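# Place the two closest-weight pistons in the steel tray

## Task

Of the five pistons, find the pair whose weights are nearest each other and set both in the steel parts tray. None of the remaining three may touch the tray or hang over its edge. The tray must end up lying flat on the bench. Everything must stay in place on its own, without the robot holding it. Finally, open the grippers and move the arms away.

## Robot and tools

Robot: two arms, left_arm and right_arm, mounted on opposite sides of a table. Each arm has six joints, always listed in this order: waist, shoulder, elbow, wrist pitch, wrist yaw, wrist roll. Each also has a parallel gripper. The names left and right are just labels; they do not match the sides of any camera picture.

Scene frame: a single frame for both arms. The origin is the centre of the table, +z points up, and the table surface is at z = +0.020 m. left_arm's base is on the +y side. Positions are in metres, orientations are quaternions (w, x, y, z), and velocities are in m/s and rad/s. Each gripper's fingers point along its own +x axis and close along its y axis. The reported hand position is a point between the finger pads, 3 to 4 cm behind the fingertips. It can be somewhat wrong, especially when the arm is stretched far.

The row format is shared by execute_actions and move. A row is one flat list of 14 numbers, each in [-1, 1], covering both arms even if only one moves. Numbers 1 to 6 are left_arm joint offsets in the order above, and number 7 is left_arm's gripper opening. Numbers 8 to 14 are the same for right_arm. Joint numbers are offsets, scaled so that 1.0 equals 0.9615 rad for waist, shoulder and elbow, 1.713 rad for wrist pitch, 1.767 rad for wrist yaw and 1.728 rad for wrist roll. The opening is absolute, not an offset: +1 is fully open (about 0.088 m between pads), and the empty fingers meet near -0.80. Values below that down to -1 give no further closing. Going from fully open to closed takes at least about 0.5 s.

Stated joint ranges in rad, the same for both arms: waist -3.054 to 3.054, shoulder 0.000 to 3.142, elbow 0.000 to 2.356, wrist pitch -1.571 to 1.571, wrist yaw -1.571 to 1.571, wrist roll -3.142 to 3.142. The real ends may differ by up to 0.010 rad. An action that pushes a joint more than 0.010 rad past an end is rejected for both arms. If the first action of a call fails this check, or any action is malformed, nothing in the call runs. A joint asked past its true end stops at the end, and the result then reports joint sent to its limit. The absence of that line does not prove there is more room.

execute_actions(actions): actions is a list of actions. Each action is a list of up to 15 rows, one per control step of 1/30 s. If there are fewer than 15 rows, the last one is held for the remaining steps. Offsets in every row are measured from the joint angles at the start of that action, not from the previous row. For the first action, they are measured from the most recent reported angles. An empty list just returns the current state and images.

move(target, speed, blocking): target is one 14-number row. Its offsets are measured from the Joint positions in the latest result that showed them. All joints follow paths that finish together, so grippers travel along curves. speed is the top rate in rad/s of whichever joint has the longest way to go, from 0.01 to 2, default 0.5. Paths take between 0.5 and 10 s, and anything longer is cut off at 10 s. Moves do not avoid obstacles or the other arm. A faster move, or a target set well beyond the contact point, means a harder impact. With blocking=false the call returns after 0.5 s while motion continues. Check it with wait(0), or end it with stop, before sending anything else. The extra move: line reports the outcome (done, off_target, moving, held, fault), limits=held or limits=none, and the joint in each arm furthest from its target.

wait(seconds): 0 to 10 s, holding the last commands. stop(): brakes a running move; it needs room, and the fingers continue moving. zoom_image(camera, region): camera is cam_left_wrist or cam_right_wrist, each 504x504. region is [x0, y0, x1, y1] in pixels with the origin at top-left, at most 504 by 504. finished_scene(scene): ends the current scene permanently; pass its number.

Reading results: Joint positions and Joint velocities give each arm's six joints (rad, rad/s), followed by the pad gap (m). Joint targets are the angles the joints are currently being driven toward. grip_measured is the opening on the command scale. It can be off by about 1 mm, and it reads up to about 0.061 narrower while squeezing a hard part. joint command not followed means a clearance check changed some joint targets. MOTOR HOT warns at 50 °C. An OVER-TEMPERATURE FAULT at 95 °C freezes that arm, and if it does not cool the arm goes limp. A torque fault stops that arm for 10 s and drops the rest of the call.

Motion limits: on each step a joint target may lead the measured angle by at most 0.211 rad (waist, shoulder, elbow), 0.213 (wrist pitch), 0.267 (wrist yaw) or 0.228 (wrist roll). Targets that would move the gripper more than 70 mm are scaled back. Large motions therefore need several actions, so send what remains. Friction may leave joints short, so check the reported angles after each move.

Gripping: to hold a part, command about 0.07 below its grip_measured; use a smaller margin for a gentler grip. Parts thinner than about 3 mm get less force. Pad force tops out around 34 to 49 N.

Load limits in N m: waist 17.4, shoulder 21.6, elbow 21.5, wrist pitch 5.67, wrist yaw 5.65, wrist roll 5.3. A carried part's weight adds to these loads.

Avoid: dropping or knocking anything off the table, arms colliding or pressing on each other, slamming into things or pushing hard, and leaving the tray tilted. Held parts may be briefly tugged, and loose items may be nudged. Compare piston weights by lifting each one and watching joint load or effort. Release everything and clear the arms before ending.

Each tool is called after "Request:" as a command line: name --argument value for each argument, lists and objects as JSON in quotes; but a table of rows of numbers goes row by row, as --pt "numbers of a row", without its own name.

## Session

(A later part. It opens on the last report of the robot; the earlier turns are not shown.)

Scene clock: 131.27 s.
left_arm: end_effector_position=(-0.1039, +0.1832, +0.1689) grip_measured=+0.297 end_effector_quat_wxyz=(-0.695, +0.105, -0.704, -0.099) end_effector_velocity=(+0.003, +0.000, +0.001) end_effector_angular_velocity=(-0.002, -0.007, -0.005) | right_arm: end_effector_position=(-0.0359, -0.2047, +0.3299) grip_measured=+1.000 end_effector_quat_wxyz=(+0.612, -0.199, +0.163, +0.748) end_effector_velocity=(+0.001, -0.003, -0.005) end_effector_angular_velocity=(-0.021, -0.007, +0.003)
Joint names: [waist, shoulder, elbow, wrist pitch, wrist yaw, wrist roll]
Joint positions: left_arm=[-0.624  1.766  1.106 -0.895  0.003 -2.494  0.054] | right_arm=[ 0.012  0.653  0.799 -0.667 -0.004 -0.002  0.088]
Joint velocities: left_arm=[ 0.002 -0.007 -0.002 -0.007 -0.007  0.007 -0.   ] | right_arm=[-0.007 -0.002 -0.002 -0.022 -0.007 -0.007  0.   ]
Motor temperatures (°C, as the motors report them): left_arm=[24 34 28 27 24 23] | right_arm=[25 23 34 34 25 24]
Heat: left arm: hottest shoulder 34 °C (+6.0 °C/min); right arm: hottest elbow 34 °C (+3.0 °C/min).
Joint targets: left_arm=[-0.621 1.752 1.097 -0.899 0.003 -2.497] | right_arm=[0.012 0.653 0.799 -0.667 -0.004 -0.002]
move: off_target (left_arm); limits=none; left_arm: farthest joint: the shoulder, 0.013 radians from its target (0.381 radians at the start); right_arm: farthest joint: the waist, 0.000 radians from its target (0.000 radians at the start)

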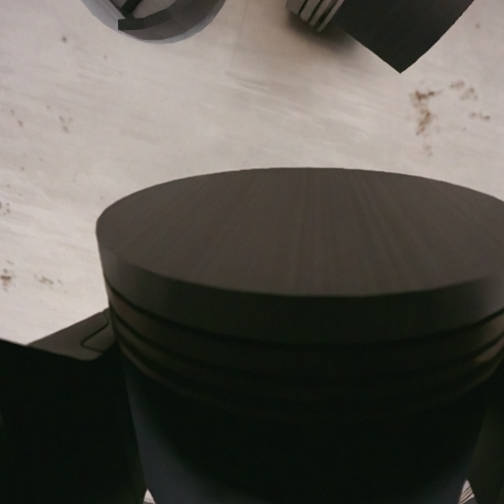

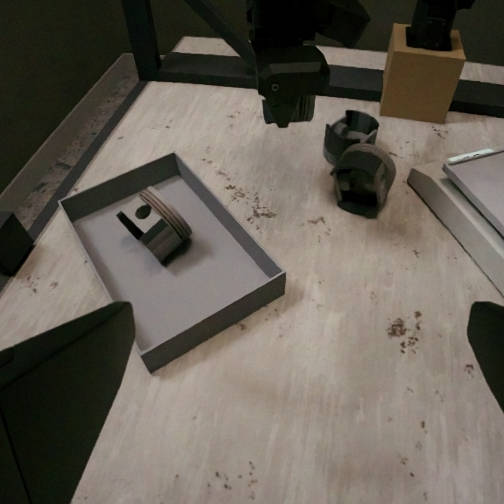

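Request:
move --target '[1.0,-0.127,-0.254,0.066,0,-0.368,0.21, 0,0,0,0,0,0,1]' --speed 0.9

Scene clock: 133.60 s.
left_arm: end_effector_position=(+0.1588, +0.1840, +0.1448) grip_measured=+0.297 end_effector_quat_wxyz=(-0.416, +0.571, -0.418, -0.572) end_effector_velocity=(-0.000, +0.002, +0.000) end_effector_angular_velocity=(+0.009, -0.005, -0.010) | right_arm: end_effector_position=(-0.0359, -0.2047, +0.3299) grip_measured=+1.000 end_effector_quat_wxyz=(+0.612, -0.199, +0.163, +0.748) end_effector_velocity=(+0.001, -0.001, -0.002) end_effector_angular_velocity=(-0.007, -0.004, +0.003)
Joint names: [waist, shoulder, elbow, wrist pitch, wrist yaw, wrist roll]
Joint positions: left_arm=[ 0.335  1.655  0.869 -0.785  0.003 -3.126  0.054] | right_arm=[ 0.012  0.653  0.799 -0.667 -0.004 -0.002  0.088]
Joint velocities: left_arm=[-0.002 -0.002 -0.002 -0.007 -0.007  0.007 -0.   ] | right_arm=[-0.007 -0.002 -0.002 -0.007 -0.007 -0.007  0.   ]
Motor temperatures (°C, as the motors report them): left_arm=[24 34 27 27 24 23] | right_arm=[25 23 34 34 25 24]
Heat: left arm: hottest shoulder 34 °C (+6.1 °C/min); right arm: hottest elbow 34 °C (+2.0 °C/min).
Joint targets: left_arm=[0.338 1.644 0.861 -0.782 0.003 -3.130] | right_arm=[0.012 0.653 0.799 -0.667 -0.004 -0.002]
move: off_target (left_arm); limits=none; left_arm: farthest joint: the shoulder, 0.011 radians from its target (0.122 radians at the start); right_arm: farthest joint: the waist, 0.000 radians from its target (0.000 radians at the start)

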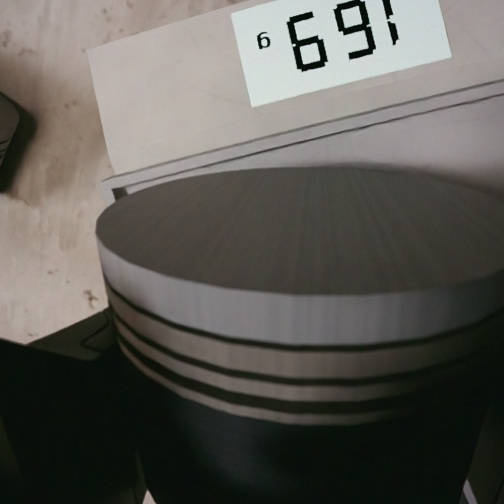

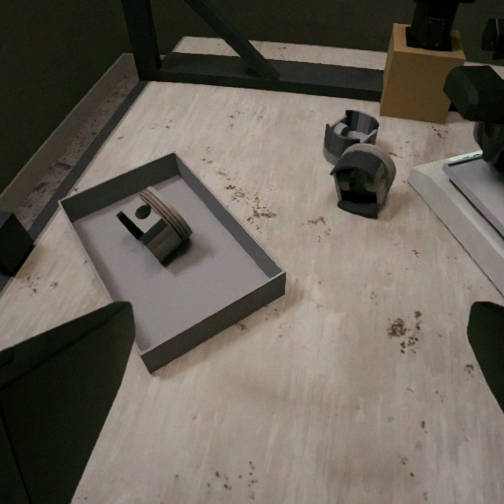

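Request:
move --target '[0,0.046,-0.044,0.0455,0,0,0.21, 0,0,0,0,0,0,1]' --speed 0.12

Scene clock: 135.17 s.
left_arm: end_effector_position=(+0.1590, +0.1837, +0.1281) grip_measured=+0.297 end_effector_quat_wxyz=(-0.416, +0.571, -0.418, -0.572) end_effector_velocity=(-0.000, +0.003, -0.001) end_effector_angular_velocity=(+0.014, -0.003, +0.005) | right_arm: end_effector_position=(-0.0359, -0.2047, +0.3299) grip_measured=+1.000 end_effector_quat_wxyz=(+0.612, -0.199, +0.163, +0.748) end_effector_velocity=(-0.000, -0.001, -0.002) end_effector_angular_velocity=(-0.007, -0.004, +0.008)
Joint names: [waist, shoulder, elbow, wrist pitch, wrist yaw, wrist roll]
Joint positions: left_arm=[ 0.335  1.695  0.835 -0.71   0.003 -3.127  0.054] | right_arm=[ 0.012  0.653  0.799 -0.667 -0.004 -0.002  0.088]
Joint velocities: left_arm=[-0.002  0.002 -0.002 -0.007 -0.007 -0.007  0.   ] | right_arm=[-0.002 -0.002 -0.002 -0.007 -0.007 -0.007  0.   ]
Motor temperatures (°C, as the motors report them): left_arm=[24 34 27 27 24 23] | right_arm=[25 23 34 34 25 24]
Heat: left arm: hottest shoulder 34 °C (+6.0 °C/min); right arm: hottest elbow 34 °C (+2.0 °C/min).
Joint targets: left_arm=[0.335 1.700 0.827 -0.707 0.003 -3.126] | right_arm=[0.012 0.653 0.799 -0.667 -0.004 -0.002]
move: done; limits=none; left_arm: farthest joint: the elbow, 0.008 radians from its target (0.043 radians at the start); right_arm: farthest joint: the waist, 0.000 radians from its target (0.000 radians at the start)

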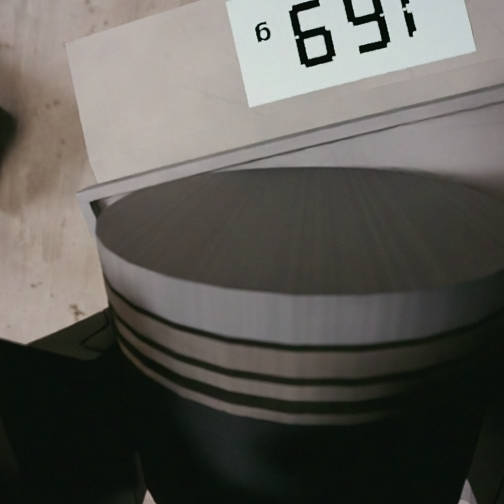

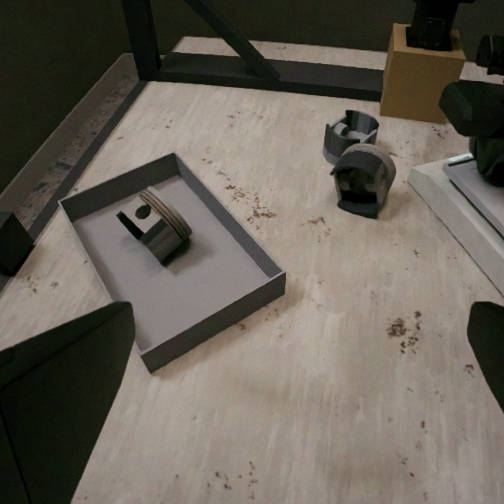

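Request:
execute_actions --actions '[]'

Scene clock: 136.63 s.
left_arm: end_effector_position=(+0.1590, +0.1836, +0.1281) grip_measured=+0.297 end_effector_quat_wxyz=(-0.416, +0.571, -0.418, -0.572) end_effector_velocity=(+0.002, +0.003, +0.000) end_effector_angular_velocity=(+0.014, -0.018, +0.020) | right_arm: end_effector_position=(-0.0359, -0.2047, +0.3299) grip_measured=+1.000 end_effector_quat_wxyz=(+0.612, -0.199, +0.163, +0.748) end_effector_velocity=(-0.003, -0.000, -0.001) end_effector_angular_velocity=(+0.004, -0.007, +0.028)
Joint names: [waist, shoulder, elbow, wrist pitch, wrist yaw, wrist roll]
Joint positions: left_arm=[ 0.335  1.695  0.835 -0.709  0.003 -3.127  0.054] | right_arm=[ 0.012  0.653  0.799 -0.667 -0.004 -0.002  0.088]
Joint velocities: left_arm=[-0.002 -0.002 -0.002 -0.007 -0.022 -0.022 -0.   ] | right_arm=[-0.002 -0.002 -0.007  0.007 -0.022 -0.022  0.   ]
Motor temperatures (°C, as the motors report them): left_arm=[24 34 27 27 24 23] | right_arm=[25 23 34 34 25 24]
Heat: left arm: hottest shoulder 34 °C (+6.1 °C/min); right arm: hottest elbow 34 °C (+2.0 °C/min).
Joint targets: left_arm=[0.335 1.699 0.827 -0.707 0.003 -3.126] | right_arm=[0.012 0.653 0.799 -0.667 -0.004 -0.002]

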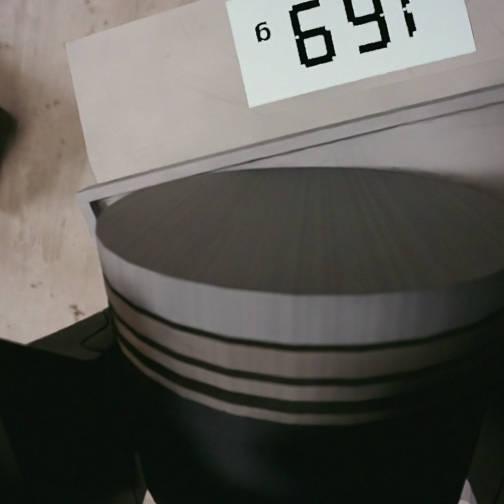

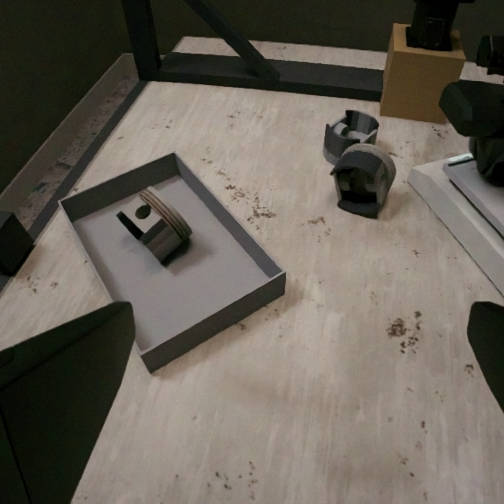

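Request:
execute_actions --actions '[[[0,0.008,-0.014,0.004,0,0,0.21,0,0,0,0,0,0,1]],[[0,0,0,0,0,0,0.28,0,0,0,0,0,0,1],[0,0,0,0,0,0,0.3,0,0,0,0,0,0,1],[0,0,0,0,0,0,0.33,0,0,0,0,0,0,1],[0,0,0,0,0,0,0.36,0,0,0,0,0,0,1],[0,0,0,0,0,0,0.4,0,0,0,0,0,0,1],[0,0,0,0,0,0,0.45,0,0,0,0,0,0,1],[0,0,0,0,0,0,0.5,0,0,0,0,0,0,1],[0,0,0,0,0,0,0.55,0,0,0,0,0,0,1]],[[0,0,0,0,0,0,0.55,0,0,0,0,0,0,1]]]'

Scene clock: 138.63 s.
left_arm: end_effector_position=(+0.1589, +0.1842, +0.1268) grip_measured=+0.547 end_effector_quat_wxyz=(-0.416, +0.571, -0.417, -0.572) end_effector_velocity=(+0.001, -0.000, -0.001) end_effector_angular_velocity=(+0.000, -0.008, +0.020) | right_arm: end_effector_position=(-0.0359, -0.2047, +0.3299) grip_measured=+1.000 end_effector_quat_wxyz=(+0.612, -0.199, +0.163, +0.748) end_effector_velocity=(-0.001, -0.001, -0.002) end_effector_angular_velocity=(-0.007, -0.004, +0.012)
Joint names: [waist, shoulder, elbow, wrist pitch, wrist yaw, wrist roll]
Joint positions: left_arm=[ 0.335  1.698  0.832 -0.705  0.003 -3.127  0.066] | right_arm=[ 0.012  0.653  0.799 -0.667 -0.004 -0.002  0.088]
Joint velocities: left_arm=[-0.002  0.002 -0.002  0.007 -0.007 -0.022 -0.   ] | right_arm=[ 0.002 -0.002 -0.002 -0.007 -0.007 -0.007  0.   ]
Motor temperatures (°C, as the motors report them): left_arm=[24 33 27 27 24 23] | right_arm=[25 23 34 34 25 24]
Heat: left arm: hottest shoulder 33 °C (+4.1 °C/min); right arm: hottest elbow 34 °C (+2.0 °C/min).
Joint targets: left_arm=[0.335 1.698 0.832 -0.705 0.003 -3.127] | right_arm=[0.012 0.653 0.799 -0.667 -0.004 -0.002]

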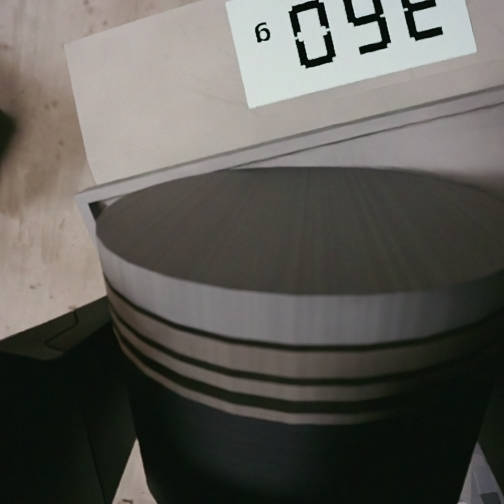

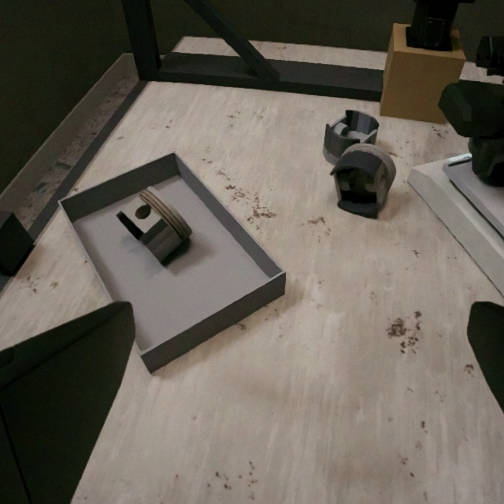

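Request:
move --target '[0,-0.149,0.2,-0.186,0,0,0.55,0,0,0,0,0,0,1]' --speed 0.4

Scene clock: 141.30 s.
left_arm: end_effector_position=(+0.1589, +0.1842, +0.1996) grip_measured=+0.547 end_effector_quat_wxyz=(-0.416, +0.571, -0.417, -0.572) end_effector_velocity=(-0.001, +0.002, -0.000) end_effector_angular_velocity=(+0.009, -0.005, -0.000) | right_arm: end_effector_position=(-0.0359, -0.2047, +0.3299) grip_measured=+1.000 end_effector_quat_wxyz=(+0.612, -0.199, +0.163, +0.748) end_effector_velocity=(-0.003, -0.000, +0.001) end_effector_angular_velocity=(+0.006, +0.006, +0.020)
Joint names: [waist, shoulder, elbow, wrist pitch, wrist yaw, wrist roll]
Joint positions: left_arm=[ 0.335  1.562  1.011 -1.021  0.003 -3.127  0.066] | right_arm=[ 0.012  0.653  0.799 -0.667 -0.004 -0.002  0.088]
Joint velocities: left_arm=[-0.007 -0.002 -0.002 -0.007 -0.007 -0.007 -0.   ] | right_arm=[-0.002 -0.002 -0.002  0.007 -0.022 -0.007  0.   ]
Motor temperatures (°C, as the motors report them): left_arm=[24 33 27 27 24 23] | right_arm=[25 23 34 34 25 24]
Heat: left arm: hottest shoulder 33 °C (+4.0 °C/min); right arm: hottest elbow 34 °C (+2.0 °C/min).
Joint targets: left_arm=[0.335 1.554 1.024 -1.024 0.003 -3.127] | right_arm=[0.012 0.653 0.799 -0.667 -0.004 -0.002]
move: off_target (left_arm); limits=none; left_arm: farthest joint: the elbow, 0.013 radians from its target (0.193 radians at the start); right_arm: farthest joint: the waist, 0.000 radians from its target (0.000 radians at the start)

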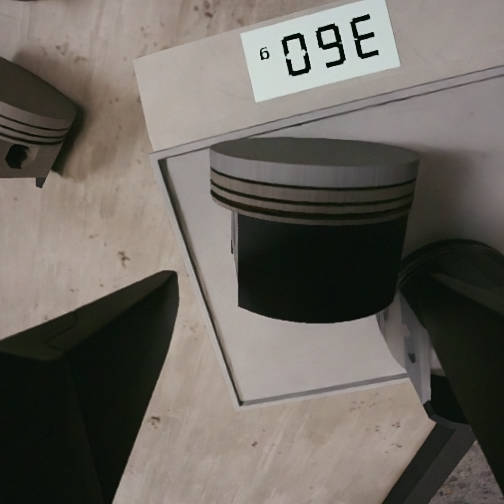

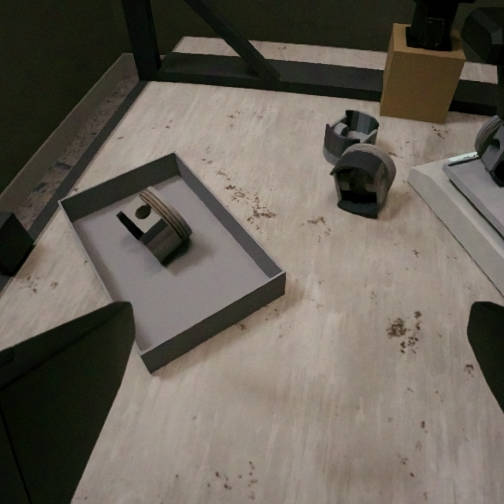

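Request:
move --target '[0.279,0.236,0.266,-0.016,0,0.01,0.55,0,0,0,0,0,0,1]' --speed 0.5

Scene clock: 142.73 s.
left_arm: end_effector_position=(+0.2530, +0.1651, +0.2001) grip_measured=+0.547 end_effector_quat_wxyz=(-0.341, +0.619, -0.343, -0.619) end_effector_velocity=(+0.003, -0.001, +0.001) end_effector_angular_velocity=(-0.006, -0.013, +0.024) | right_arm: end_effector_position=(-0.0359, -0.2047, +0.3299) grip_measured=+1.000 end_effector_quat_wxyz=(+0.612, -0.199, +0.163, +0.748) end_effector_velocity=(-0.002, -0.002, -0.002) end_effector_angular_velocity=(-0.008, +0.003, +0.020)
Joint names: [waist, shoulder, elbow, wrist pitch, wrist yaw, wrist roll]
Joint positions: left_arm=[ 0.6    1.78   1.255 -1.045  0.003 -3.113  0.066] | right_arm=[ 0.012  0.653  0.799 -0.667 -0.004 -0.002  0.088]
Joint velocities: left_arm=[ 0.002 -0.002  0.002  0.007 -0.007 -0.022 -0.   ] | right_arm=[-0.002 -0.002 -0.002 -0.007 -0.022 -0.007  0.   ]
Motor temperatures (°C, as the motors report them): left_arm=[24 33 28 27 24 23] | right_arm=[25 23 34 34 25 24]
Heat: left arm: hottest shoulder 33 °C (+4.0 °C/min); right arm: hottest elbow 34 °C (+2.0 °C/min).
Joint targets: left_arm=[0.603 1.788 1.267 -1.048 0.003 -3.110] | right_arm=[0.012 0.653 0.799 -0.667 -0.004 -0.002]
move: off_target (left_arm); limits=none; left_arm: farthest joint: the elbow, 0.012 radians from its target (0.255 radians at the start); right_arm: farthest joint: the waist, 0.000 radians from its target (0.000 radians at the start)

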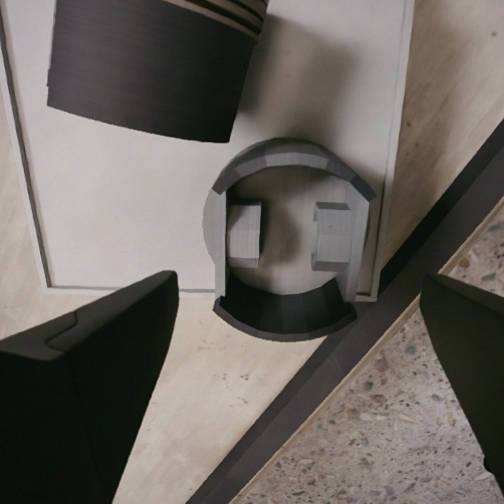

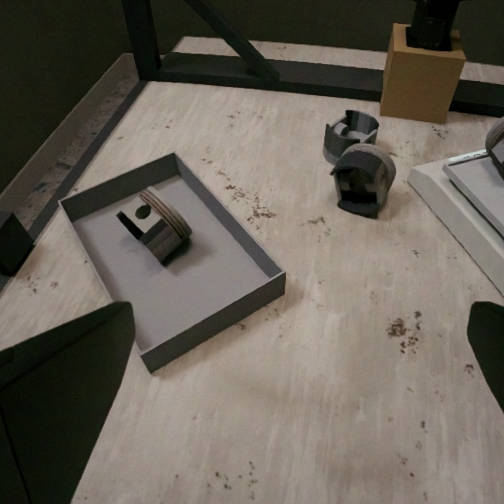

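Request:
move --target '[0,0.0973,-0.171,0.1413,0,0,0.6,0,0,0,0,0,0,1]' --speed 0.3

Scene clock: 145.00 s.
left_arm: end_effector_position=(+0.2522, +0.1666, +0.1392) grip_measured=+0.597 end_effector_quat_wxyz=(-0.341, +0.619, -0.343, -0.619) end_effector_velocity=(-0.002, +0.002, +0.000) end_effector_angular_velocity=(+0.002, +0.010, +0.024) | right_arm: end_effector_position=(-0.0359, -0.2047, +0.3299) grip_measured=+1.000 end_effector_quat_wxyz=(+0.612, -0.199, +0.163, +0.748) end_effector_velocity=(-0.000, -0.001, +0.000) end_effector_angular_velocity=(+0.001, -0.016, +0.015)
Joint names: [waist, shoulder, elbow, wrist pitch, wrist yaw, wrist roll]
Joint positions: left_arm=[ 0.601  1.865  1.101 -0.806  0.003 -3.113  0.068] | right_arm=[ 0.012  0.653  0.799 -0.667 -0.004 -0.002  0.088]
Joint velocities: left_arm=[ 0.002 -0.002 -0.002 -0.007  0.007 -0.022 -0.   ] | right_arm=[-0.002 -0.002  0.002 -0.007 -0.007 -0.022  0.   ]
Motor temperatures (°C, as the motors report them): left_arm=[24 33 28 27 24 23] | right_arm=[25 23 34 34 25 24]
Heat: left arm: hottest shoulder 33 °C (+4.0 °C/min); right arm: hottest elbow 34 °C (+2.0 °C/min).
Joint targets: left_arm=[0.600 1.873 1.090 -0.803 0.003 -3.113] | right_arm=[0.012 0.653 0.799 -0.667 -0.004 -0.002]
move: off_target (left_arm); limits=none; left_arm: farthest joint: the elbow, 0.011 radians from its target (0.164 radians at the start); right_arm: farthest joint: the waist, 0.000 radians from its target (0.000 radians at the start)

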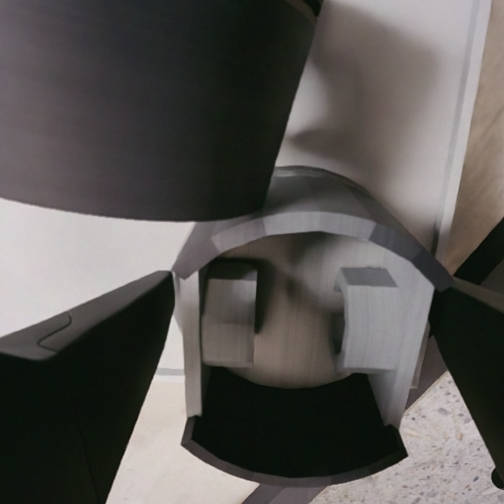

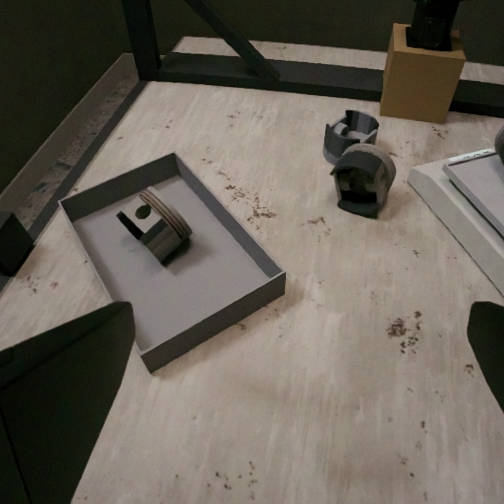

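Request:
execute_actions --actions '[[[0,0,0,0,0,0,0.55,0,0,0,0,0,0,1],[0,0,0,0,0,0,0.5,0,0,0,0,0,0,1],[0,0,0,0,0,0,0.45,0,0,0,0,0,0,1],[0,0,0,0,0,0,0.41,0,0,0,0,0,0,1],[0,0,0,0,0,0,0.38,0,0,0,0,0,0,1],[0,0,0,0,0,0,0.35,0,0,0,0,0,0,1],[0,0,0,0,0,0,0.32,0,0,0,0,0,0,1],[0,0,0,0,0,0,0.3,0,0,0,0,0,0,1],[0,0,0,0,0,0,0.28,0,0,0,0,0,0,1],[0,0,0,0,0,0,0.26,0,0,0,0,0,0,1],[0,0,0,0,0,0,0.24,0,0,0,0,0,0,1],[0,0,0,0,0,0,0.22,0,0,0,0,0,0,1],[0,0,0,0,0,0,0.2,0,0,0,0,0,0,1]],[[0,0,0,0,0,0,0.19,0,0,0,0,0,0,1]]]'

Scene clock: 146.43 s.
left_arm: end_effector_position=(+0.2520, +0.1664, +0.1392) grip_measured=+0.282 end_effector_quat_wxyz=(-0.341, +0.619, -0.343, -0.619) end_effector_velocity=(-0.000, +0.001, +0.001) end_effector_angular_velocity=(+0.006, -0.005, +0.005) | right_arm: end_effector_position=(-0.0359, -0.2047, +0.3299) grip_measured=+1.000 end_effector_quat_wxyz=(+0.612, -0.199, +0.163, +0.748) end_effector_velocity=(+0.001, -0.002, -0.006) end_effector_angular_velocity=(-0.026, -0.008, +0.003)
Joint names: [waist, shoulder, elbow, wrist pitch, wrist yaw, wrist roll]
Joint positions: left_arm=[ 0.6    1.865  1.101 -0.806  0.003 -3.113  0.053] | right_arm=[ 0.012  0.653  0.799 -0.667 -0.004 -0.002  0.088]
Joint velocities: left_arm=[-0.002 -0.002  0.002 -0.007 -0.007 -0.007  0.   ] | right_arm=[-0.007  0.002 -0.002 -0.022 -0.007 -0.007  0.   ]
Motor temperatures (°C, as the motors report them): left_arm=[24 33 28 27 24 23] | right_arm=[25 23 34 34 25 24]
Heat: left arm: hottest shoulder 33 °C (+4.0 °C/min); right arm: hottest elbow 34 °C (+2.0 °C/min).
Joint targets: left_arm=[0.600 1.865 1.101 -0.806 0.003 -3.113] | right_arm=[0.012 0.653 0.799 -0.667 -0.004 -0.002]

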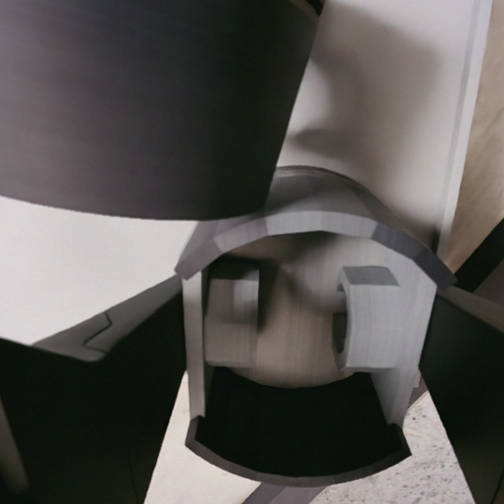

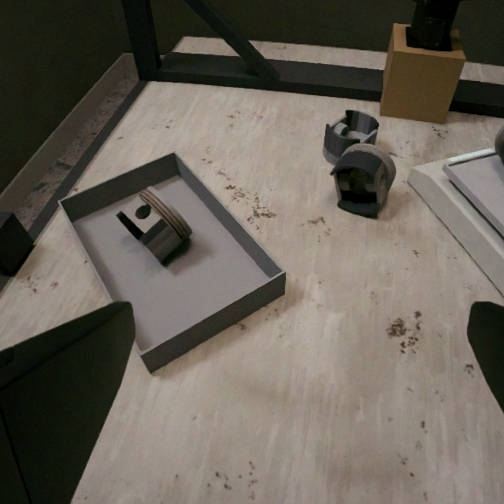

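Request:
move --target '[0,-0.0884,0.2923,-0.202,0,0,0.19,0,0,0,0,0,0,1]' --speed 0.35

Scene clock: 148.50 s.
left_arm: end_effector_position=(+0.2572, +0.1586, +0.2235) grip_measured=+0.282 end_effector_quat_wxyz=(-0.342, +0.617, -0.342, -0.621) end_effector_velocity=(-0.001, +0.006, +0.000) end_effector_angular_velocity=(+0.031, -0.006, +0.005) | right_arm: end_effector_position=(-0.0359, -0.2047, +0.3299) grip_measured=+1.000 end_effector_quat_wxyz=(+0.612, -0.199, +0.163, +0.748) end_effector_velocity=(-0.003, -0.000, +0.001) end_effector_angular_velocity=(+0.009, -0.007, +0.028)
Joint names: [waist, shoulder, elbow, wrist pitch, wrist yaw, wrist roll]
Joint positions: left_arm=[ 0.6    1.792  1.365 -1.149  0.003 -3.113  0.053] | right_arm=[ 0.012  0.653  0.799 -0.667 -0.004 -0.002  0.088]
Joint velocities: left_arm=[-0.002 -0.002 -0.002 -0.022 -0.022 -0.007 -0.   ] | right_arm=[-0.002 -0.002 -0.002  0.007 -0.022 -0.022  0.   ]
Motor temperatures (°C, as the motors report them): left_arm=[24 33 28 27 24 23] | right_arm=[25 23 34 34 25 24]
Heat: left arm: hottest shoulder 33 °C (+4.1 °C/min); right arm: hottest elbow 34 °C (+2.0 °C/min).
Joint targets: left_arm=[0.600 1.780 1.383 -1.152 0.003 -3.113] | right_arm=[0.012 0.653 0.799 -0.667 -0.004 -0.002]
move: off_target (left_arm); limits=none; left_arm: farthest joint: the elbow, 0.017 radians from its target (0.281 radians at the start); right_arm: farthest joint: the waist, 0.000 radians from its target (0.000 radians at the start)

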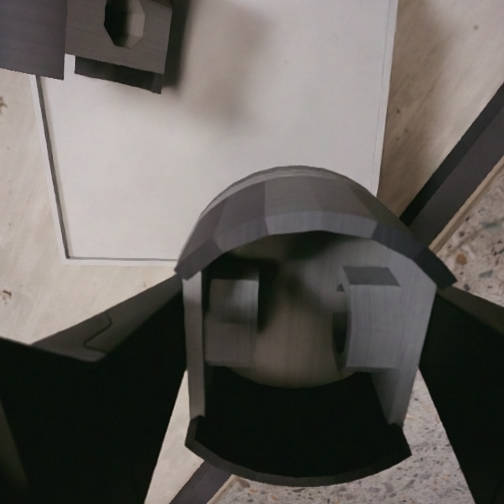

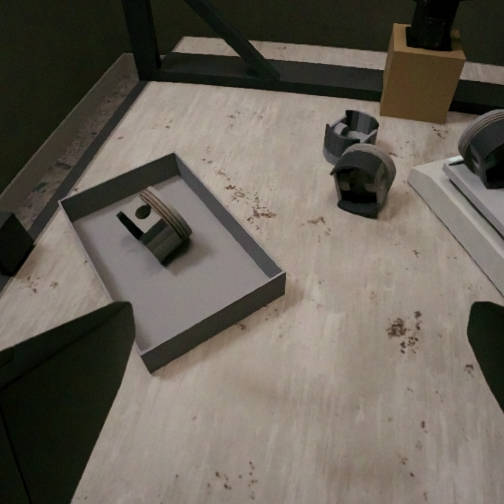

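Request:
wait --seconds 0.5

Scene clock: 149.17 s.
left_arm: end_effector_position=(+0.2572, +0.1586, +0.2235) grip_measured=+0.282 end_effector_quat_wxyz=(-0.342, +0.617, -0.342, -0.621) end_effector_velocity=(-0.001, +0.002, +0.000) end_effector_angular_velocity=(+0.010, -0.002, +0.020) | right_arm: end_effector_position=(-0.0359, -0.2047, +0.3299) grip_measured=+1.000 end_effector_quat_wxyz=(+0.612, -0.199, +0.163, +0.748) end_effector_velocity=(-0.000, -0.001, -0.003) end_effector_angular_velocity=(-0.011, -0.005, +0.008)
Joint names: [waist, shoulder, elbow, wrist pitch, wrist yaw, wrist roll]
Joint positions: left_arm=[ 0.6    1.792  1.365 -1.149  0.003 -3.113  0.053] | right_arm=[ 0.012  0.653  0.799 -0.667 -0.004 -0.002  0.088]
Joint velocities: left_arm=[-0.002 -0.002 -0.002 -0.007 -0.007 -0.022 -0.   ] | right_arm=[-0.002  0.002 -0.002 -0.007 -0.007 -0.007  0.   ]
Motor temperatures (°C, as the motors report them): left_arm=[24 33 28 27 24 23] | right_arm=[25 23 34 34 25 24]
Heat: left arm: hottest shoulder 33 °C (+4.0 °C/min); right arm: hottest elbow 34 °C (+2.0 °C/min).
Joint targets: left_arm=[0.600 1.780 1.383 -1.152 0.003 -3.113] | right_arm=[0.012 0.653 0.799 -0.667 -0.004 -0.002]
wait: 0.50 s; at rest from the start

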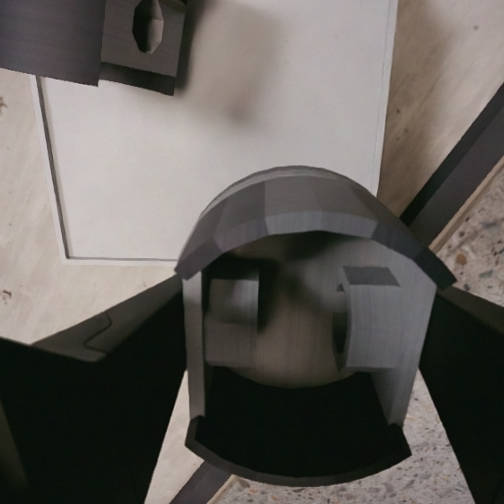

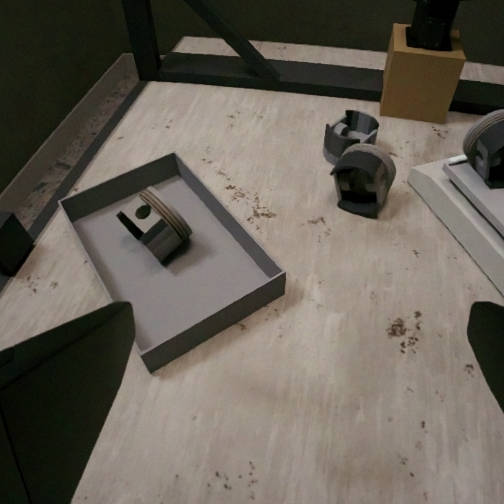

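Request:
move --target '[-1.0,0.792,0.895,-0.05,0,1.0,0.19,0,0,0,0,0,0,1]' --speed 0.9

Scene clock: 153.30 s.
left_arm: end_effector_position=(-0.1015, -0.0277, +0.1360) grip_measured=+0.282 end_effector_quat_wxyz=(+0.679, +0.193, +0.681, -0.194) end_effector_velocity=(+0.003, +0.001, +0.001) end_effector_angular_velocity=(+0.004, -0.009, +0.010) | right_arm: end_effector_position=(-0.0359, -0.2047, +0.3299) grip_measured=+1.000 end_effector_quat_wxyz=(+0.612, -0.199, +0.163, +0.748) end_effector_velocity=(-0.000, -0.001, -0.002) end_effector_angular_velocity=(-0.007, -0.004, +0.008)
Joint names: [waist, shoulder, elbow, wrist pitch, wrist yaw, wrist roll]
Joint positions: left_arm=[-0.362  2.547  2.209 -1.232  0.004 -1.388  0.053] | right_arm=[ 0.012  0.653  0.799 -0.667 -0.004 -0.002  0.088]
Joint velocities: left_arm=[ 0.002 -0.002 -0.002 -0.007 -0.007 -0.007 -0.   ] | right_arm=[-0.002 -0.002 -0.002 -0.007 -0.007 -0.007  0.   ]
Motor temperatures (°C, as the motors report them): left_arm=[24 34 28 26 24 23] | right_arm=[25 23 34 34 25 24]
Heat: left arm: hottest shoulder 34 °C (+5.0 °C/min); right arm: hottest elbow 34 °C (+1.0 °C/min).
Joint targets: left_arm=[-0.361 2.553 2.226 -1.235 0.003 -1.384] | right_arm=[0.012 0.653 0.799 -0.667 -0.004 -0.002]
move: off_target (left_arm); limits=none; left_arm: farthest joint: the elbow, 0.017 radians from its target (0.860 radians at the start); right_arm: farthest joint: the waist, 0.000 radians from its target (0.000 radians at the start)

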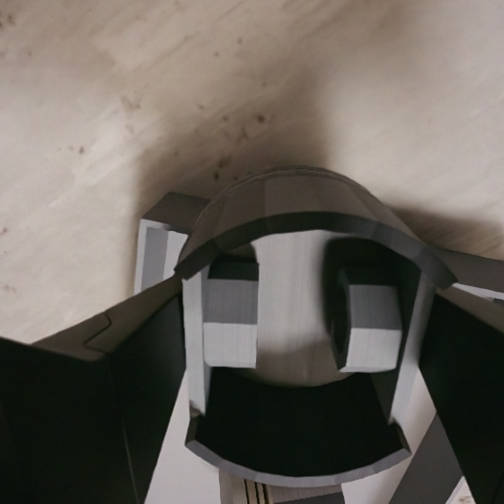

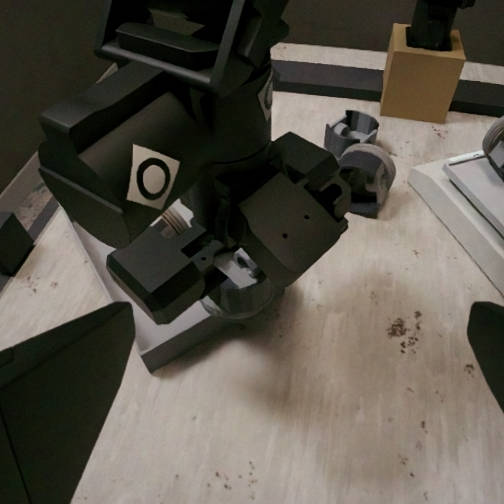

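Request:
move --target '[-0.145,0.006,0.017,0,0,0.03,0.19,0,0,0,0,0,0,1]' --speed 0.3

Scene clock: 154.47 s.
left_arm: end_effector_position=(-0.1639, +0.0019, +0.1360) grip_measured=+0.282 end_effector_quat_wxyz=(+0.657, +0.257, +0.660, -0.257) end_effector_velocity=(-0.000, -0.001, -0.002) end_effector_angular_velocity=(-0.006, -0.005, +0.020) | right_arm: end_effector_position=(-0.0359, -0.2047, +0.3299) grip_measured=+1.000 end_effector_quat_wxyz=(+0.612, -0.199, +0.163, +0.748) end_effector_velocity=(-0.000, -0.001, -0.004) end_effector_angular_velocity=(-0.011, -0.005, +0.008)
Joint names: [waist, shoulder, elbow, wrist pitch, wrist yaw, wrist roll]
Joint positions: left_arm=[-0.503  2.547  2.209 -1.232  0.004 -1.339  0.053] | right_arm=[ 0.012  0.653  0.799 -0.667 -0.004 -0.002  0.088]
Joint velocities: left_arm=[-0.002  0.002 -0.002  0.007 -0.007 -0.022 -0.   ] | right_arm=[-0.002 -0.002 -0.007 -0.007 -0.007 -0.007  0.   ]
Motor temperatures (°C, as the motors report them): left_arm=[24 34 28 26 24 23] | right_arm=[25 23 34 34 25 24]
Heat: left arm: hottest shoulder 34 °C (+5.0 °C/min); right arm: hottest elbow 34 °C (+1.0 °C/min).
Joint targets: left_arm=[-0.502 2.553 2.225 -1.232 0.004 -1.336] | right_arm=[0.012 0.653 0.799 -0.667 -0.004 -0.002]
move: off_target (left_arm); limits=none; left_arm: farthest joint: the elbow, 0.017 radians from its target (0.017 radians at the start); right_arm: farthest joint: the waist, 0.000 radians from its target (0.000 radians at the start)

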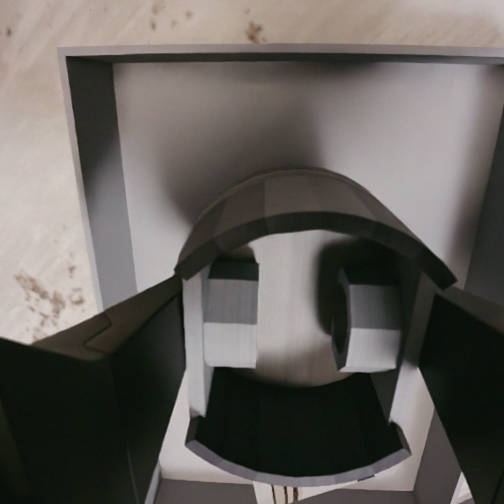

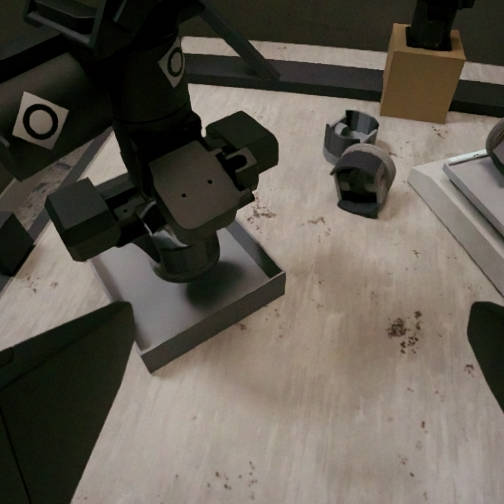

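Request:
move --target '[0.03,0.045,-0.075,0.065,0,0,0.19,0,0,0,0,0,0,1]' --speed 0.2

Scene clock: 156.00 s.
left_arm: end_effector_position=(-0.1535, -0.0072, +0.1018) grip_measured=+0.282 end_effector_quat_wxyz=(+0.661, +0.246, +0.664, -0.250) end_effector_velocity=(+0.003, +0.006, -0.001) end_effector_angular_velocity=(+0.020, -0.019, +0.020) | right_arm: end_effector_position=(-0.0359, -0.2047, +0.3299) grip_measured=+1.000 end_effector_quat_wxyz=(+0.612, -0.199, +0.163, +0.748) end_effector_velocity=(+0.002, -0.002, -0.005) end_effector_angular_velocity=(-0.022, -0.002, -0.012)
Joint names: [waist, shoulder, elbow, wrist pitch, wrist yaw, wrist roll]
Joint positions: left_arm=[-0.476  2.586  2.145 -1.124  0.004 -1.339  0.053] | right_arm=[ 0.012  0.653  0.799 -0.667 -0.004 -0.002  0.088]
Joint velocities: left_arm=[-0.002 -0.002 -0.007 -0.022 -0.007 -0.022 -0.   ] | right_arm=[-0.002 -0.002 -0.002 -0.022  0.007  0.007  0.   ]
Motor temperatures (°C, as the motors report them): left_arm=[24 35 28 26 24 23] | right_arm=[25 23 34 34 25 24]
Heat: left arm: hottest shoulder 35 °C (+5.0 °C/min); right arm: hottest elbow 34 °C (+1.0 °C/min).
Joint targets: left_arm=[-0.474 2.590 2.137 -1.120 0.004 -1.339] | right_arm=[0.012 0.653 0.799 -0.667 -0.004 -0.002]
move: done; limits=none; left_arm: farthest joint: the elbow, 0.008 radians from its target (0.072 radians at the start); right_arm: farthest joint: the waist, 0.000 radians from its target (0.000 radians at the start)

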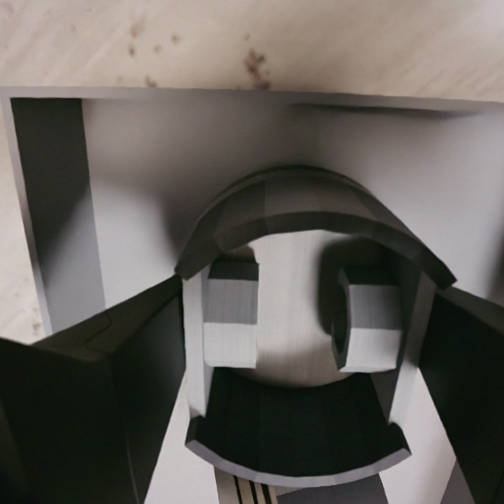

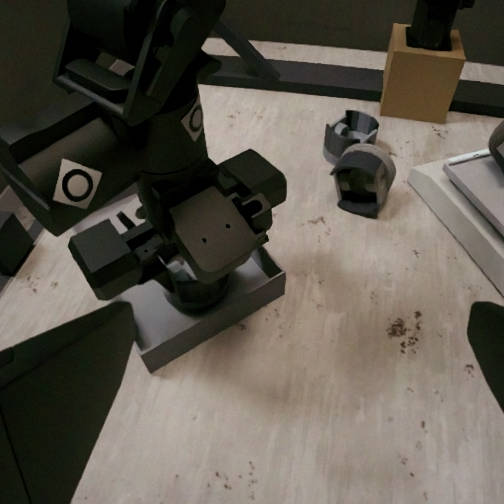

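Request:
move --target '[0,0.021,-0.032,0.029,0,0,0.19,0,0,0,0,0,0,1]' --speed 0.07

Scene clock: 157.40 s.
left_arm: end_effector_position=(-0.1546, -0.0092, +0.0896) grip_measured=+0.282 end_effector_quat_wxyz=(+0.660, +0.242, +0.664, -0.254) end_effector_velocity=(-0.003, +0.000, +0.001) end_effector_angular_velocity=(-0.010, -0.003, +0.000) | right_arm: end_effector_position=(-0.0359, -0.2047, +0.3299) grip_measured=+1.000 end_effector_quat_wxyz=(+0.612, -0.199, +0.163, +0.748) end_effector_velocity=(-0.001, -0.002, -0.001) end_effector_angular_velocity=(-0.004, +0.009, +0.005)
Joint names: [waist, shoulder, elbow, wrist pitch, wrist yaw, wrist roll]
Joint positions: left_arm=[-0.476  2.6    2.123 -1.077  0.004 -1.339  0.053] | right_arm=[ 0.012  0.653  0.799 -0.667 -0.004 -0.002  0.088]
Joint velocities: left_arm=[-0.007 -0.002 -0.002  0.007 -0.007 -0.007  0.   ] | right_arm=[ 0.002 -0.007 -0.002 -0.007 -0.007  0.007  0.   ]
Motor temperatures (°C, as the motors report them): left_arm=[24 35 28 27 24 23] | right_arm=[25 23 34 34 25 24]
Heat: left arm: hottest shoulder 35 °C (+5.0 °C/min); right arm: hottest elbow 34 °C (+1.0 °C/min).
Joint targets: left_arm=[-0.476 2.606 2.115 -1.074 0.004 -1.339] | right_arm=[0.012 0.653 0.799 -0.667 -0.004 -0.002]
move: done; limits=none; left_arm: farthest joint: the elbow, 0.009 radians from its target (0.031 radians at the start); right_arm: farthest joint: the waist, 0.000 radians from its target (0.000 radians at the start)

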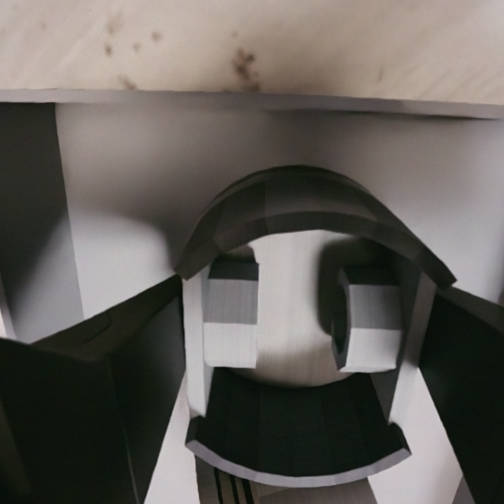

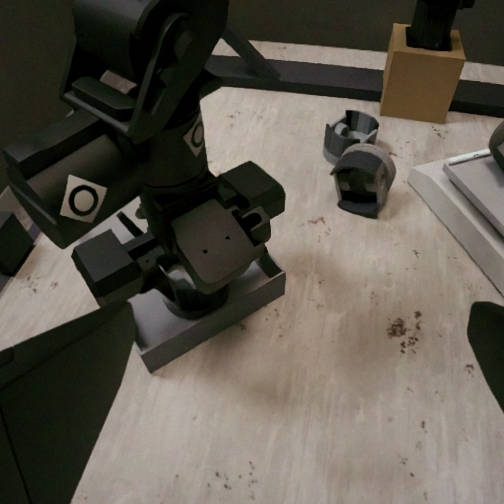

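Request:
execute_actions --actions '[[[0,0.008,-0.009,0,0,0,0.19,0,0,0,0,0,0,1],[0,0.009,-0.009,0,0,0,0.19,0,0,0,0,0,0,1],[0,0.010,-0.009,0,0,0,0.19,0,0,0,0,0,0,1],[0,0.011,-0.009,0,0,0,0.19,0,0,0,0,0,0,1],[0,0.012,-0.009,0,0,0,0.19,0,0,0,0,0,0,1],[0,0.013,-0.009,0,0,0,0.19,0,0,0,0,0,0,1]]]'

Scene clock: 158.37 s.
left_arm: end_effector_position=(-0.1543, -0.0086, +0.0873) grip_measured=+0.282 end_effector_quat_wxyz=(+0.660, +0.244, +0.664, -0.252) end_effector_velocity=(+0.002, +0.000, +0.003) end_effector_angular_velocity=(-0.008, -0.021, -0.009) | right_arm: end_effector_position=(-0.0359, -0.2047, +0.3299) grip_measured=+1.000 end_effector_quat_wxyz=(+0.612, -0.199, +0.163, +0.748) end_effector_velocity=(-0.002, -0.002, -0.002) end_effector_angular_velocity=(-0.008, +0.003, +0.020)
Joint names: [waist, shoulder, elbow, wrist pitch, wrist yaw, wrist roll]
Joint positions: left_arm=[-0.476  2.605  2.123 -1.077  0.004 -1.339  0.053] | right_arm=[ 0.012  0.653  0.799 -0.667 -0.004 -0.002  0.088]
Joint velocities: left_arm=[-0.002 -0.007 -0.002 -0.007 -0.022  0.007 -0.   ] | right_arm=[-0.002 -0.002 -0.002 -0.007 -0.022 -0.007  0.   ]
Motor temperatures (°C, as the motors report them): left_arm=[24 35 28 27 24 23] | right_arm=[25 23 34 34 25 24]
Heat: left arm: hottest shoulder 35 °C (+5.0 °C/min); right arm: hottest elbow 34 °C (+1.0 °C/min).
Joint targets: left_arm=[-0.476 2.613 2.115 -1.077 0.004 -1.339] | right_arm=[0.012 0.653 0.799 -0.667 -0.004 -0.002]

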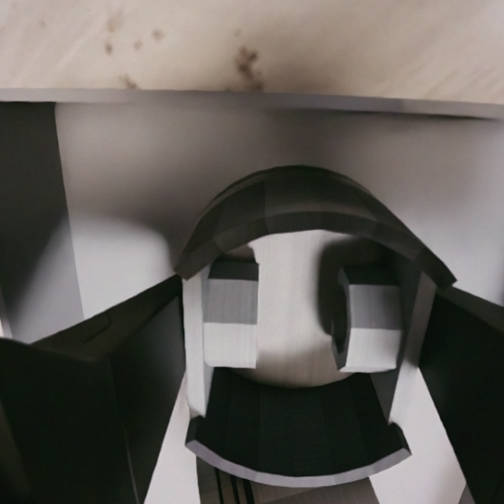

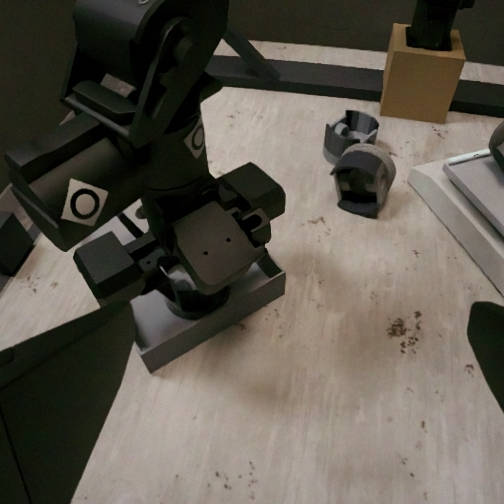

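Request:
execute_actions --actions '[[[0,0.011,-0.009,0,0,0,0.19,0,0,0,0,0,0,1],[0,0.012,-0.009,0,0,0,0.19,0,0,0,0,0,0,1],[0,0.012,-0.009,0,0,0,0.22,0,0,0,0,0,0,1],[0,0.012,-0.009,0,0,0,0.25,0,0,0,0,0,0,1],[0,0.012,-0.009,0,0,0,0.27,0,0,0,0,0,0,1],[0,0.012,-0.009,0,0,0,0.29,0,0,0,0,0,0,1],[0,0.008,-0.006,0,0,0,0.31,0,0,0,0,0,0,1],[0,0.004,-0.003,0,0,0,0.34,0,0,0,0,0,0,1],[0,0.002,0,0,0,0,0.38,0,0,0,0,0,0,1],[0,0,0,0,0,0,0.44,0,0,0,0,0,0,1],[0,0,0,0,0,0,0.5,0,0,0,0,0,0,1],[0,0,0,0,0,0,0.56,0,0,0,0,0,0,1],[0,0,0,0,0,0,0.62,0,0,0,0,0,0,1]]]'

Request:
move --target '[0,-0.08,0.12,-0.11,0,0,0.62,0,0,0,0,0,0,1]' --speed 0.3

Scene clock: 159.47 s.
left_arm: end_effector_position=(-0.1542, -0.0085, +0.0869) grip_measured=+0.537 end_effector_quat_wxyz=(+0.660, +0.244, +0.664, -0.252) end_effector_velocity=(+0.001, -0.002, +0.001) end_effector_angular_velocity=(-0.017, -0.016, +0.020) | right_arm: end_effector_position=(-0.0359, -0.2047, +0.3299) grip_measured=+1.000 end_effector_quat_wxyz=(+0.612, -0.199, +0.163, +0.748) end_effector_velocity=(+0.001, -0.003, -0.007) end_effector_angular_velocity=(-0.024, -0.015, -0.000)
Joint names: [waist, shoulder, elbow, wrist pitch, wrist yaw, wrist roll]
Joint positions: left_arm=[-0.476  2.606  2.123 -1.077  0.004 -1.339  0.065] | right_arm=[ 0.012  0.653  0.799 -0.667 -0.004 -0.002  0.088]
Joint velocities: left_arm=[-0.002 -0.002 -0.002  0.007 -0.022 -0.022  0.039] | right_arm=[ 0.002 -0.002 -0.007 -0.022  0.007 -0.007  0.   ]
Motor temperatures (°C, as the motors report them): left_arm=[24 36 28 27 24 23] | right_arm=[25 23 34 34 25 24]
Heat: left arm: hottest shoulder 36 °C (+6.0 °C/min); right arm: hottest elbow 34 °C (+1.0 °C/min).
Joint targets: left_arm=[-0.476 2.605 2.123 -1.077 0.004 -1.339] | right_arm=[0.012 0.653 0.799 -0.667 -0.004 -0.002]

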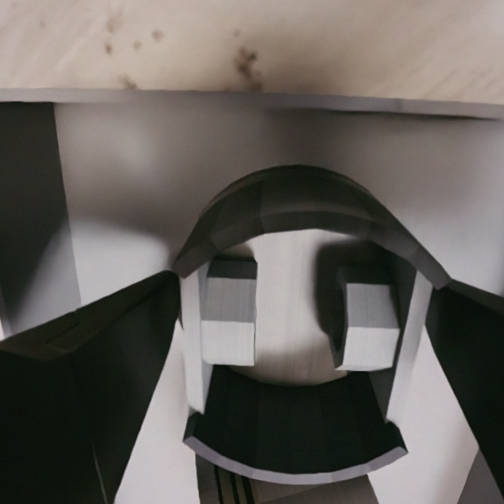

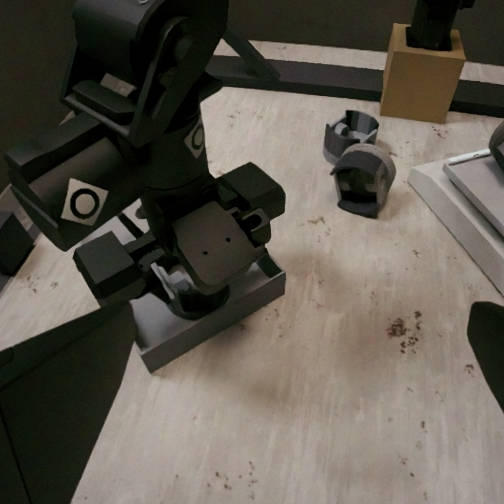

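Scene clock: 160.63 s.
left_arm: end_effector_position=(-0.1514, -0.0031, +0.1441) grip_measured=+0.617 end_effector_quat_wxyz=(+0.661, +0.250, +0.663, -0.247) end_effector_velocity=(-0.003, +0.004, +0.001) end_effector_angular_velocity=(+0.010, +0.003, +0.015) | right_arm: end_effector_position=(-0.0359, -0.2047, +0.3299) grip_measured=+1.000 end_effector_quat_wxyz=(+0.612, -0.199, +0.163, +0.748) end_effector_velocity=(+0.000, -0.004, -0.004) end_effector_angular_velocity=(-0.016, -0.006, +0.008)
Joint names: [waist, shoulder, elbow, wrist pitch, wrist yaw, wrist roll]
Joint positions: left_arm=[-0.476  2.539  2.227 -1.262  0.004 -1.339  0.069] | right_arm=[ 0.012  0.653  0.799 -0.667 -0.004 -0.002  0.088]
Joint velocities: left_arm=[-0.007 -0.002 -0.002 -0.007  0.007 -0.022 -0.   ] | right_arm=[-0.002 -0.007 -0.002 -0.022 -0.007 -0.007  0.   ]
Motor temperatures (°C, as the motors report them): left_arm=[24 36 28 27 24 23] | right_arm=[25 23 35 34 25 24]
Heat: left arm: hottest shoulder 36 °C (+5.1 °C/min); right arm: hottest elbow 35 °C (+2.0 °C/min).
Joint targets: left_arm=[-0.476 2.529 2.238 -1.265 0.004 -1.339] | right_arm=[0.012 0.653 0.799 -0.667 -0.004 -0.002]
move: off_target (left_arm); limits=none; left_arm: farthest joint: the elbow, 0.012 radians from its target (0.115 radians at the start); right_arm: farthest joint: the waist, 0.000 radians from its target (0.000 radians at the start)

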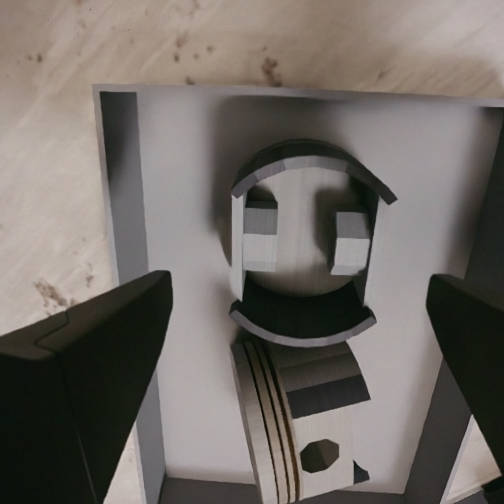

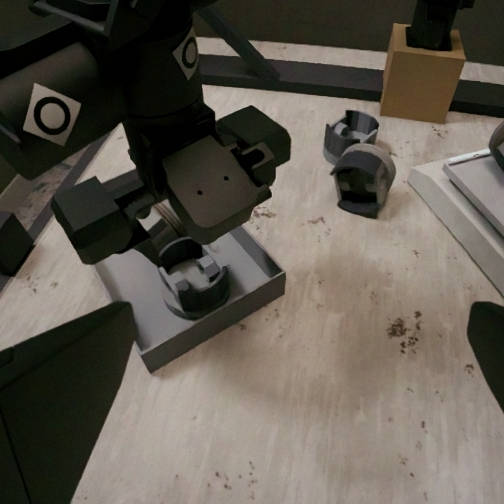

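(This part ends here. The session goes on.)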